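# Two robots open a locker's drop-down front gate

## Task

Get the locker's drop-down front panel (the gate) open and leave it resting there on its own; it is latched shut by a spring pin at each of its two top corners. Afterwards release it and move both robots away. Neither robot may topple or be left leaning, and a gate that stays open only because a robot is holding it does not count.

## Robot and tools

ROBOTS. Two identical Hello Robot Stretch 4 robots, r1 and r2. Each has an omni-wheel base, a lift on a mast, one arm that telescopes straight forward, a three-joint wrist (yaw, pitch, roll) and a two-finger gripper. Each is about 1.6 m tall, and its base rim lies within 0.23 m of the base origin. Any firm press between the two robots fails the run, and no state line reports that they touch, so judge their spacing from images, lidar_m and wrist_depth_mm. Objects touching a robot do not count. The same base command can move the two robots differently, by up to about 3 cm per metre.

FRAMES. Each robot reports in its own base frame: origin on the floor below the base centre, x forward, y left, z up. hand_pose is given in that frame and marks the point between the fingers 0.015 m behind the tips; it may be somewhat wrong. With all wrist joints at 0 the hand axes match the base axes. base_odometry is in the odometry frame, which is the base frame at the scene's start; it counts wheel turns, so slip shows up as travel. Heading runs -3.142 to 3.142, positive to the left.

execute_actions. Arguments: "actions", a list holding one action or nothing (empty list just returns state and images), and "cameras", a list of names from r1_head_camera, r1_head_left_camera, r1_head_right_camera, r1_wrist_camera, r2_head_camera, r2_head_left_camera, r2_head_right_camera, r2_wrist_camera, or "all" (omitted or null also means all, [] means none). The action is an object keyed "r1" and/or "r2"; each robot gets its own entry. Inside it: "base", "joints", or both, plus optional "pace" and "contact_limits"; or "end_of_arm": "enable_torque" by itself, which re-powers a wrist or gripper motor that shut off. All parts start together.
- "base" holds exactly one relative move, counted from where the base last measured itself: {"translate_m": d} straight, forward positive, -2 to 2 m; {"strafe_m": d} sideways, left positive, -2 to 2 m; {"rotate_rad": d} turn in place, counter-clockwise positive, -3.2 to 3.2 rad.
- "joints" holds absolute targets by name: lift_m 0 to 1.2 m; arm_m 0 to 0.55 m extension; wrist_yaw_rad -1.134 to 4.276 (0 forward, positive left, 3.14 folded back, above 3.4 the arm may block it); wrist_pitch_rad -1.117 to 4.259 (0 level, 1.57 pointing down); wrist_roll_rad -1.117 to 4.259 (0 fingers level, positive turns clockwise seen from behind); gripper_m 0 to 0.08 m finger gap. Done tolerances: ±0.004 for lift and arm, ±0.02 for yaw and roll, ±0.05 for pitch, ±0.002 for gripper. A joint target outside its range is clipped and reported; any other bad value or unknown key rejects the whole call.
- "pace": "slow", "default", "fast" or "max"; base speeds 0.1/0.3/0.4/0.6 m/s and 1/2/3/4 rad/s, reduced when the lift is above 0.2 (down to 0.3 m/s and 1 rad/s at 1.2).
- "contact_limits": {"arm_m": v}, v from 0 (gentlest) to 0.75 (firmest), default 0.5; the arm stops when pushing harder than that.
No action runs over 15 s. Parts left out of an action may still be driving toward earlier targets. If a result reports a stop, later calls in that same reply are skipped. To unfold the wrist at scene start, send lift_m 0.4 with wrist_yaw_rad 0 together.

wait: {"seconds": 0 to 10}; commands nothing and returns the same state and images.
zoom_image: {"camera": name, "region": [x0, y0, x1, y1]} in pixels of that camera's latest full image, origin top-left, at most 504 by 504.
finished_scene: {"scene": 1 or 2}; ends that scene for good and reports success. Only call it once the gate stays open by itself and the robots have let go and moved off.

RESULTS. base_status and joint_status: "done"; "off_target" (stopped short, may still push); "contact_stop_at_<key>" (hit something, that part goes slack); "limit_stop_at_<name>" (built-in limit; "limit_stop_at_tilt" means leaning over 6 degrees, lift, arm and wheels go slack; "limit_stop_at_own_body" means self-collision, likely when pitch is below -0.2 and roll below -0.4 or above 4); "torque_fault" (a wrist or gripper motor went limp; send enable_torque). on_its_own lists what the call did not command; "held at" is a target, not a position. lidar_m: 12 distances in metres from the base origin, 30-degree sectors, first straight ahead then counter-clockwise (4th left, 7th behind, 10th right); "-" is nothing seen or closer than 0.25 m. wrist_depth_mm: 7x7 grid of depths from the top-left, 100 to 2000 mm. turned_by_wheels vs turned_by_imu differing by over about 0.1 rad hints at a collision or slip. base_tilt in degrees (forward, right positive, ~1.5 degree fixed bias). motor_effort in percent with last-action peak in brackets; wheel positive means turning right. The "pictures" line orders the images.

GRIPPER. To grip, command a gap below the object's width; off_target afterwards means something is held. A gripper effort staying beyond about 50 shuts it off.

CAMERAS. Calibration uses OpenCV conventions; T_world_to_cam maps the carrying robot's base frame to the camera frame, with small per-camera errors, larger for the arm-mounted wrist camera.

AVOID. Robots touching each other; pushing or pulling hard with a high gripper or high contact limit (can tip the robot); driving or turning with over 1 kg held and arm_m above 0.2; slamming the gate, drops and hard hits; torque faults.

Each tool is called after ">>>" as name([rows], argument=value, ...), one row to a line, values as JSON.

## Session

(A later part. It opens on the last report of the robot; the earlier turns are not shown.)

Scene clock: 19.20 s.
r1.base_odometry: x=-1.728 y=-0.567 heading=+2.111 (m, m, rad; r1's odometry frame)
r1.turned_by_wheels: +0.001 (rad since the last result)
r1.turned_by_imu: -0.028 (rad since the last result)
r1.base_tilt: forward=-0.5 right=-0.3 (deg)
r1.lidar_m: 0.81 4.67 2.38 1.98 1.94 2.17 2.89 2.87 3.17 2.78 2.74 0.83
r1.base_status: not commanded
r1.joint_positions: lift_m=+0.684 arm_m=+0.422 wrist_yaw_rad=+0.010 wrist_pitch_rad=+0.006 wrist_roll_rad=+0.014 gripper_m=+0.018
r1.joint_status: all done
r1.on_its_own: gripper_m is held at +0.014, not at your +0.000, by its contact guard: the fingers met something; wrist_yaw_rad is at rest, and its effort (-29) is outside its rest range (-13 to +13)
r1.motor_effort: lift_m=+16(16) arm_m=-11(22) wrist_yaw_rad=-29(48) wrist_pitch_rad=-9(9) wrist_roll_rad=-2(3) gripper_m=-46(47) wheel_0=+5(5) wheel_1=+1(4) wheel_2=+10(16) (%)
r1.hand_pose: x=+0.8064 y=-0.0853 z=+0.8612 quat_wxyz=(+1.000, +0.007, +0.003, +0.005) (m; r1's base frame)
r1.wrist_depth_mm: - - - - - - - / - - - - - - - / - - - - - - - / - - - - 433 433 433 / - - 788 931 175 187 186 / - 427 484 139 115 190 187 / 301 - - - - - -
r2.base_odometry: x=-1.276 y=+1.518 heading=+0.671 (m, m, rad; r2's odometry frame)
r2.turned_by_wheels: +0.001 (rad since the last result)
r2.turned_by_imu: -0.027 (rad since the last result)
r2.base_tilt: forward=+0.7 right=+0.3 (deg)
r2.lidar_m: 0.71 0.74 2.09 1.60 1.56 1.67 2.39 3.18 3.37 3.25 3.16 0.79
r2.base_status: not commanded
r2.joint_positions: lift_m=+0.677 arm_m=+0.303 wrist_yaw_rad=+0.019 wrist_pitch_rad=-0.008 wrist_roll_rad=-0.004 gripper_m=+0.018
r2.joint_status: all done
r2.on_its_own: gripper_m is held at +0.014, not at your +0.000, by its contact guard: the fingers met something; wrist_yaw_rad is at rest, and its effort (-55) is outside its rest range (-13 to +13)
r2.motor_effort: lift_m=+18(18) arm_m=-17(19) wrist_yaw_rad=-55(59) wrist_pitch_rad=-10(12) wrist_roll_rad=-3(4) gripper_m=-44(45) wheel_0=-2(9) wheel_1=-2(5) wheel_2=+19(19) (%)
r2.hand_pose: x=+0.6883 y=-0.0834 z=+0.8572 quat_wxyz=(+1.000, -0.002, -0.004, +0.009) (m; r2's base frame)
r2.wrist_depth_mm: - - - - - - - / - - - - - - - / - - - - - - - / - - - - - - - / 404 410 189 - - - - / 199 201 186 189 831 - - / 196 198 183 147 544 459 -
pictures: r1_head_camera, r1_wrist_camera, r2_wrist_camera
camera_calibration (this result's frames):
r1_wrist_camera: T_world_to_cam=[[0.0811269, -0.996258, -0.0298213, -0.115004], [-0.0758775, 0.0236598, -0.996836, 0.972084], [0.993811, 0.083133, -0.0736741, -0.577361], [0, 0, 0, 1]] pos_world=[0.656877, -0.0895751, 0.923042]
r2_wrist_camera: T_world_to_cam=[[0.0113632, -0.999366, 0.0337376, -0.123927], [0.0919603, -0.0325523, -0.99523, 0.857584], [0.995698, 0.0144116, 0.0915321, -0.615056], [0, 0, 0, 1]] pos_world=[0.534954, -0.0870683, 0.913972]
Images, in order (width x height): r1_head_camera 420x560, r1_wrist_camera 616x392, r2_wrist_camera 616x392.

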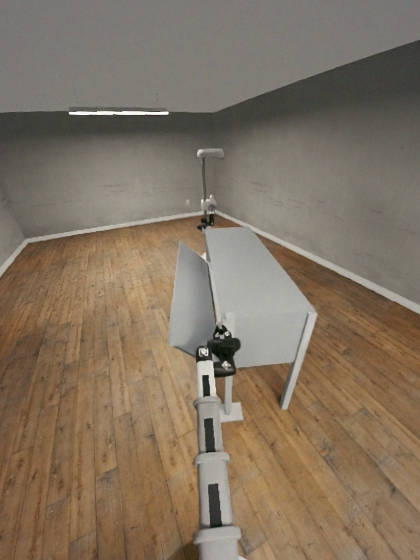

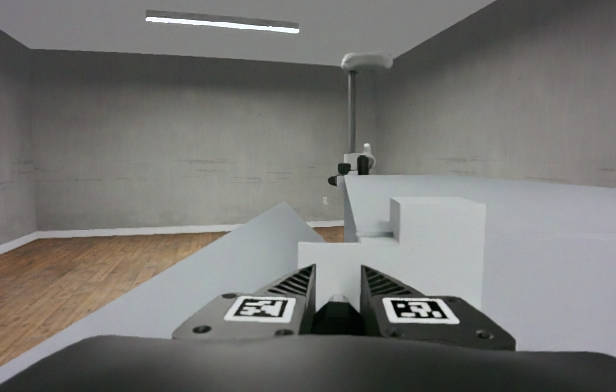

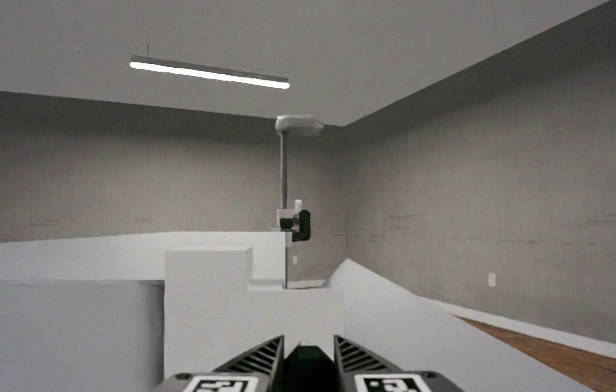

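Opening (pin travel is ~1.5 cm).

>>> execute_actions([
  {"r1":{"joints":{"gripper_m":0.06}},"r2":{"joints":{"gripper_m":0.06}}},
], cameras=[])

>>> execute_actions([
  {"r1":{"joints":{"arm_m":0.1},"pace":"fast"},"r2":{"joints":{"arm_m":0.0},"pace":"fast"}},
], cameras=[])

>>> wait(seconds=3)

>>> finished_scene(scene=1)

Scene clock: 20.47 s.
r1.base_odometry: x=-1.728 y=-0.567 heading=+2.110 (m, m, rad; r1's odometry frame)
r1.turned_by_wheels: -0.001 (rad since the last result)
r1.turned_by_imu: -0.001 (rad since the last result)
r1.base_tilt: forward=-0.5 right=-0.3 (deg)
r1.lidar_m: 0.80 4.67 2.40 1.97 1.92 2.16 2.85 2.87 3.18 2.76 2.75 0.87
r1.base_status: not commanded
r1.joint_positions: lift_m=+0.684 arm_m=+0.421 wrist_yaw_rad=+0.000 wrist_pitch_rad=+0.006 wrist_roll_rad=+0.013 gripper_m=+0.060
r1.joint_status: all done
r1.motor_effort: lift_m=+16(16) arm_m=-6(11) wrist_yaw_rad=-1(25) wrist_pitch_rad=-7(9) wrist_roll_rad=-1(2) gripper_m=+1(45) wheel_0=+1(5) wheel_1=+1(2) wheel_2=+1(10) (%)
r1.hand_pose: x=+0.8048 y=-0.0874 z=+0.8612 quat_wxyz=(+1.000, +0.007, +0.003, +0.000) (m; r1's base frame)
r1.wrist_depth_mm: - - - - - - - / - - - - - - - / - - - - - - - / - - - - 433 433 436 / - - - 1576 178 192 190 / - - 116 160 179 140 191 / 1808 - - - - - -
r2.base_odometry: x=-1.276 y=+1.517 heading=+0.670 (m, m, rad; r2's odometry frame)
r2.turned_by_wheels: -0.001 (rad since the last result)
r2.turned_by_imu: -0.001 (rad since the last result)
r2.base_tilt: forward=+0.6 right=+0.3 (deg)
r2.lidar_m: 0.72 0.74 2.09 1.62 1.56 1.66 2.39 3.19 3.38 3.26 3.16 3.38
r2.base_status: not commanded
r2.joint_positions: lift_m=+0.677 arm_m=+0.301 wrist_yaw_rad=+0.001 wrist_pitch_rad=-0.009 wrist_roll_rad=-0.004 gripper_m=+0.060
r2.joint_status: all done
r2.motor_effort: lift_m=+18(18) arm_m=-5(18) wrist_yaw_rad=-2(54) wrist_pitch_rad=-7(9) wrist_roll_rad=-4(4) gripper_m=+3(44) wheel_0=+2(5) wheel_1=+1(2) wheel_2=+2(19) (%)
r2.hand_pose: x=+0.6845 y=-0.0873 z=+0.8573 quat_wxyz=(+1.000, -0.002, -0.005, +0.000) (m; r2's base frame)
r2.wrist_depth_mm: - - - - - - - / - - - - - - - / - - - - - - - / - - - - - - - / 399 404 291 - - - - / 202 206 191 196 - - - / 200 202 147 170 150 - -
pictures: none
No camera images: the call's "cameras" was empty. Leave "cameras" out to get every camera's image.

Scene clock: 22.20 s.
r1.base_odometry: x=-1.728 y=-0.567 heading=+2.110 (m, m, rad; r1's odometry frame)
r1.turned_by_wheels: +0.000 (rad since the last result)
r1.turned_by_imu: +0.000 (rad since the last result)
r1.base_tilt: forward=-0.5 right=-0.2 (deg)
r1.lidar_m: 0.78 4.69 2.39 1.95 1.93 2.15 2.90 2.85 3.18 2.77 2.76 0.85
r1.base_status: not commanded
r1.joint_positions: lift_m=+0.684 arm_m=+0.101 wrist_yaw_rad=+0.000 wrist_pitch_rad=+0.006 wrist_roll_rad=+0.013 gripper_m=+0.060
r1.joint_status: all done
r1.motor_effort: lift_m=+16(16) arm_m=-7(8) wrist_yaw_rad=+1(1) wrist_pitch_rad=-7(9) wrist_roll_rad=+0(1) gripper_m=+1(1) wheel_0=+2(2) wheel_1=+1(1) wheel_2=+1(1) (%)
r1.hand_pose: x=+0.4847 y=-0.0875 z=+0.8612 quat_wxyz=(+1.000, +0.007, +0.003, +0.000) (m; r1's base frame)
r1.wrist_depth_mm: - - - - - - - / - - - - - - - / - - - - - - - / - - - - 512 504 500 / - - - - 512 512 500 / - - 116 - 508 140 504 / 1756 - - - - - -
r2.base_odometry: x=-1.276 y=+1.517 heading=+0.670 (m, m, rad; r2's odometry frame)
r2.turned_by_wheels: +0.000 (rad since the last result)
r2.turned_by_imu: -0.001 (rad since the last result)
r2.base_tilt: forward=+0.5 right=+0.3 (deg)
r2.lidar_m: 0.68 0.75 2.10 1.59 1.55 1.67 2.39 3.18 3.37 3.27 3.16 3.35
r2.base_status: not commanded
r2.joint_positions: lift_m=+0.677 arm_m=+0.001 wrist_yaw_rad=+0.000 wrist_pitch_rad=-0.009 wrist_roll_rad=-0.004 gripper_m=+0.060
r2.joint_status: all done
r2.motor_effort: lift_m=+18(18) arm_m=-5(5) wrist_yaw_rad=+0(3) wrist_pitch_rad=-7(7) wrist_roll_rad=-2(3) gripper_m=+3(3) wheel_0=+2(2) wheel_1=+0(1) wheel_2=+2(2) (%)
r2.hand_pose: x=+0.3844 y=-0.0875 z=+0.8573 quat_wxyz=(+1.000, -0.002, -0.005, +0.000) (m; r2's base frame)
r2.wrist_depth_mm: - - - - - - - / - - - - - - - / - - - - - - - / - - - - - - - / 484 500 508 1921 - - - / 480 492 500 496 - - - / 480 484 148 - 151 - -
pictures: none
No camera images: the call's "cameras" was empty. Leave "cameras" out to get every camera's image.

Scene clock: 25.20 s.
r1.base_odometry: x=-1.728 y=-0.567 heading=+2.110 (m, m, rad; r1's odometry frame)
r1.turned_by_wheels: +0.000 (rad since the last result)
r1.turned_by_imu: -0.001 (rad since the last result)
r1.base_tilt: forward=-0.5 right=-0.2 (deg)
r1.lidar_m: 0.77 4.67 2.37 1.94 1.93 2.17 2.88 2.87 3.15 2.76 2.77 0.86
r1.base_status: not commanded
r1.joint_positions: lift_m=+0.684 arm_m=+0.101 wrist_yaw_rad=+0.000 wrist_pitch_rad=+0.006 wrist_roll_rad=+0.013 gripper_m=+0.060
r1.joint_status: all done
r1.motor_effort: lift_m=+16(16) arm_m=-7(8) wrist_yaw_rad=+1(1) wrist_pitch_rad=-8(9) wrist_roll_rad=+0(1) gripper_m=+0(1) wheel_0=+2(2) wheel_1=+1(1) wheel_2=+1(1) (%)
r1.hand_pose: x=+0.4847 y=-0.0875 z=+0.8612 quat_wxyz=(+1.000, +0.007, +0.003, +0.000) (m; r1's base frame)
r1.wrist_depth_mm: - - - - - - - / - - - - - - - / - - - - - - - / - - - - 512 508 496 / - - - - 512 508 500 / - - 116 - 508 140 508 / 1808 - - - - - -
r2.base_odometry: x=-1.276 y=+1.517 heading=+0.670 (m, m, rad; r2's odometry frame)
r2.turned_by_wheels: +0.000 (rad since the last result)
r2.turned_by_imu: -0.001 (rad since the last result)
r2.base_tilt: forward=+0.5 right=+0.3 (deg)
r2.lidar_m: 0.70 0.74 2.10 1.59 1.56 1.66 2.39 3.18 3.38 3.23 3.18 3.39
r2.base_status: not commanded
r2.joint_positions: lift_m=+0.677 arm_m=+0.001 wrist_yaw_rad=+0.000 wrist_pitch_rad=-0.009 wrist_roll_rad=-0.004 gripper_m=+0.060
r2.joint_status: all done
r2.motor_effort: lift_m=+18(18) arm_m=-5(5) wrist_yaw_rad=+0(3) wrist_pitch_rad=-7(7) wrist_roll_rad=-3(3) gripper_m=+3(3) wheel_0=+2(2) wheel_1=+0(1) wheel_2=+2(2) (%)
r2.hand_pose: x=+0.3844 y=-0.0875 z=+0.8573 quat_wxyz=(+1.000, -0.002, -0.005, +0.000) (m; r2's base frame)
r2.wrist_depth_mm: - - - - - - - / - - - - - - - / - - - - - - - / - - - - - - - / 484 500 504 1863 - - - / 480 492 504 496 - - - / 477 484 147 - 151 - -
wait: 3.00 s; at rest by 0.27 s
pictures: r1_head_camera, r1_head_left_camera, r1_head_right_camera, r1_wrist_camera, r2_head_camera, r2_head_left_camera, r2_head_right_camera, r2_wrist_camera
camera_calibration (this result's frames):
r1_wrist_camera: T_world_to_cam=[[0.0711867, -0.997038, -0.0291252, -0.0868756], [-0.0755854, 0.0237233, -0.996857, 0.947619], [0.994595, 0.0731644, -0.0736727, -0.258758], [0, 0, 0, 1]] pos_world=[0.33517, -0.090167, 0.923047]
r2_wrist_camera: T_world_to_cam=[[-0.00760376, -0.9994, 0.0338016, -0.117289], [0.092121, -0.0343589, -0.995155, 0.88528], [0.995719, -0.00445309, 0.0923269, -0.314792], [0, 0, 0, 1]] pos_world=[0.230999, -0.0882033, 0.914019]
Images, in order (width x height): r1_head_camera 420x560, r1_head_left_camera 420x672, r1_head_right_camera 420x672, r1_wrist_camera 616x392, r2_head_camera 420x560, r2_head_left_camera 420x672, r2_head_right_camera 420x672, r2_wrist_camera 616x392.

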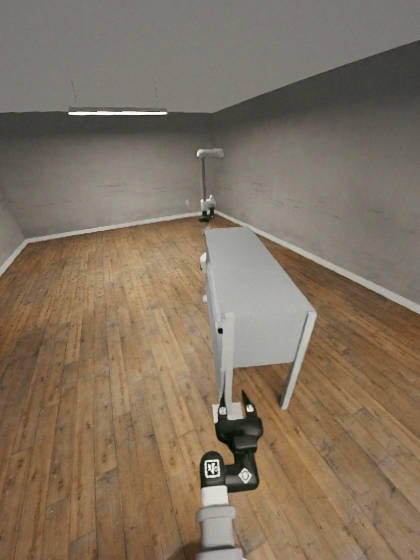

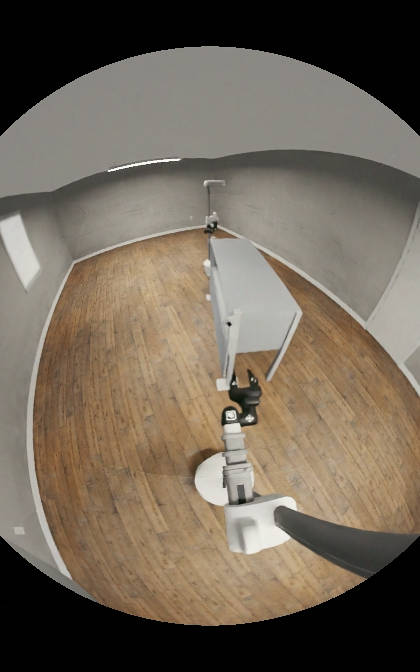

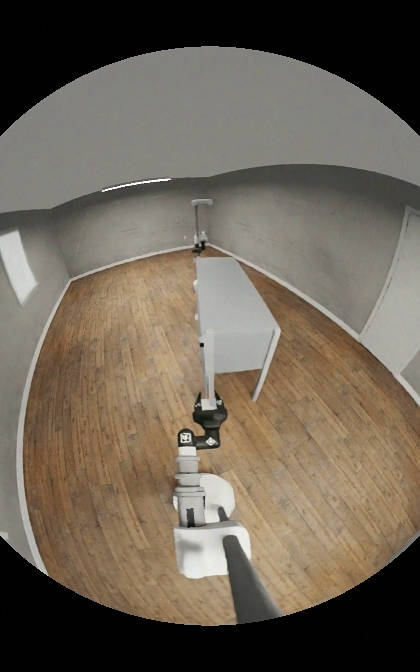

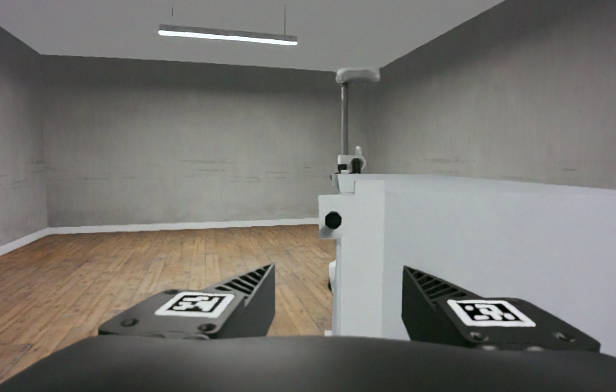

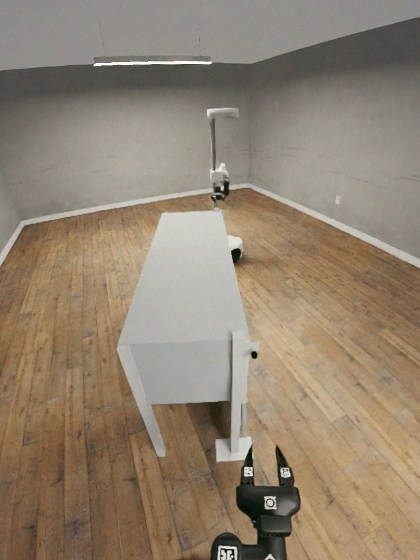

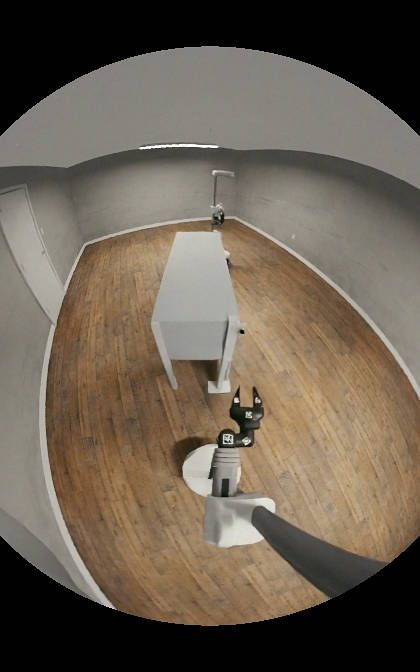

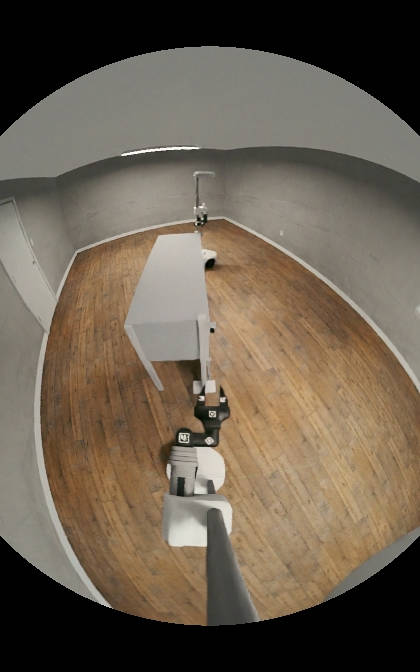

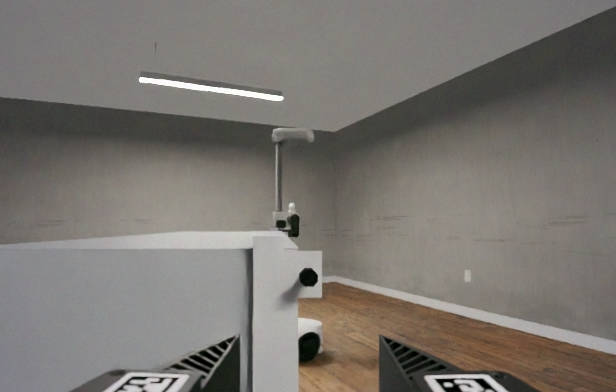

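The scene is finished: the task was done.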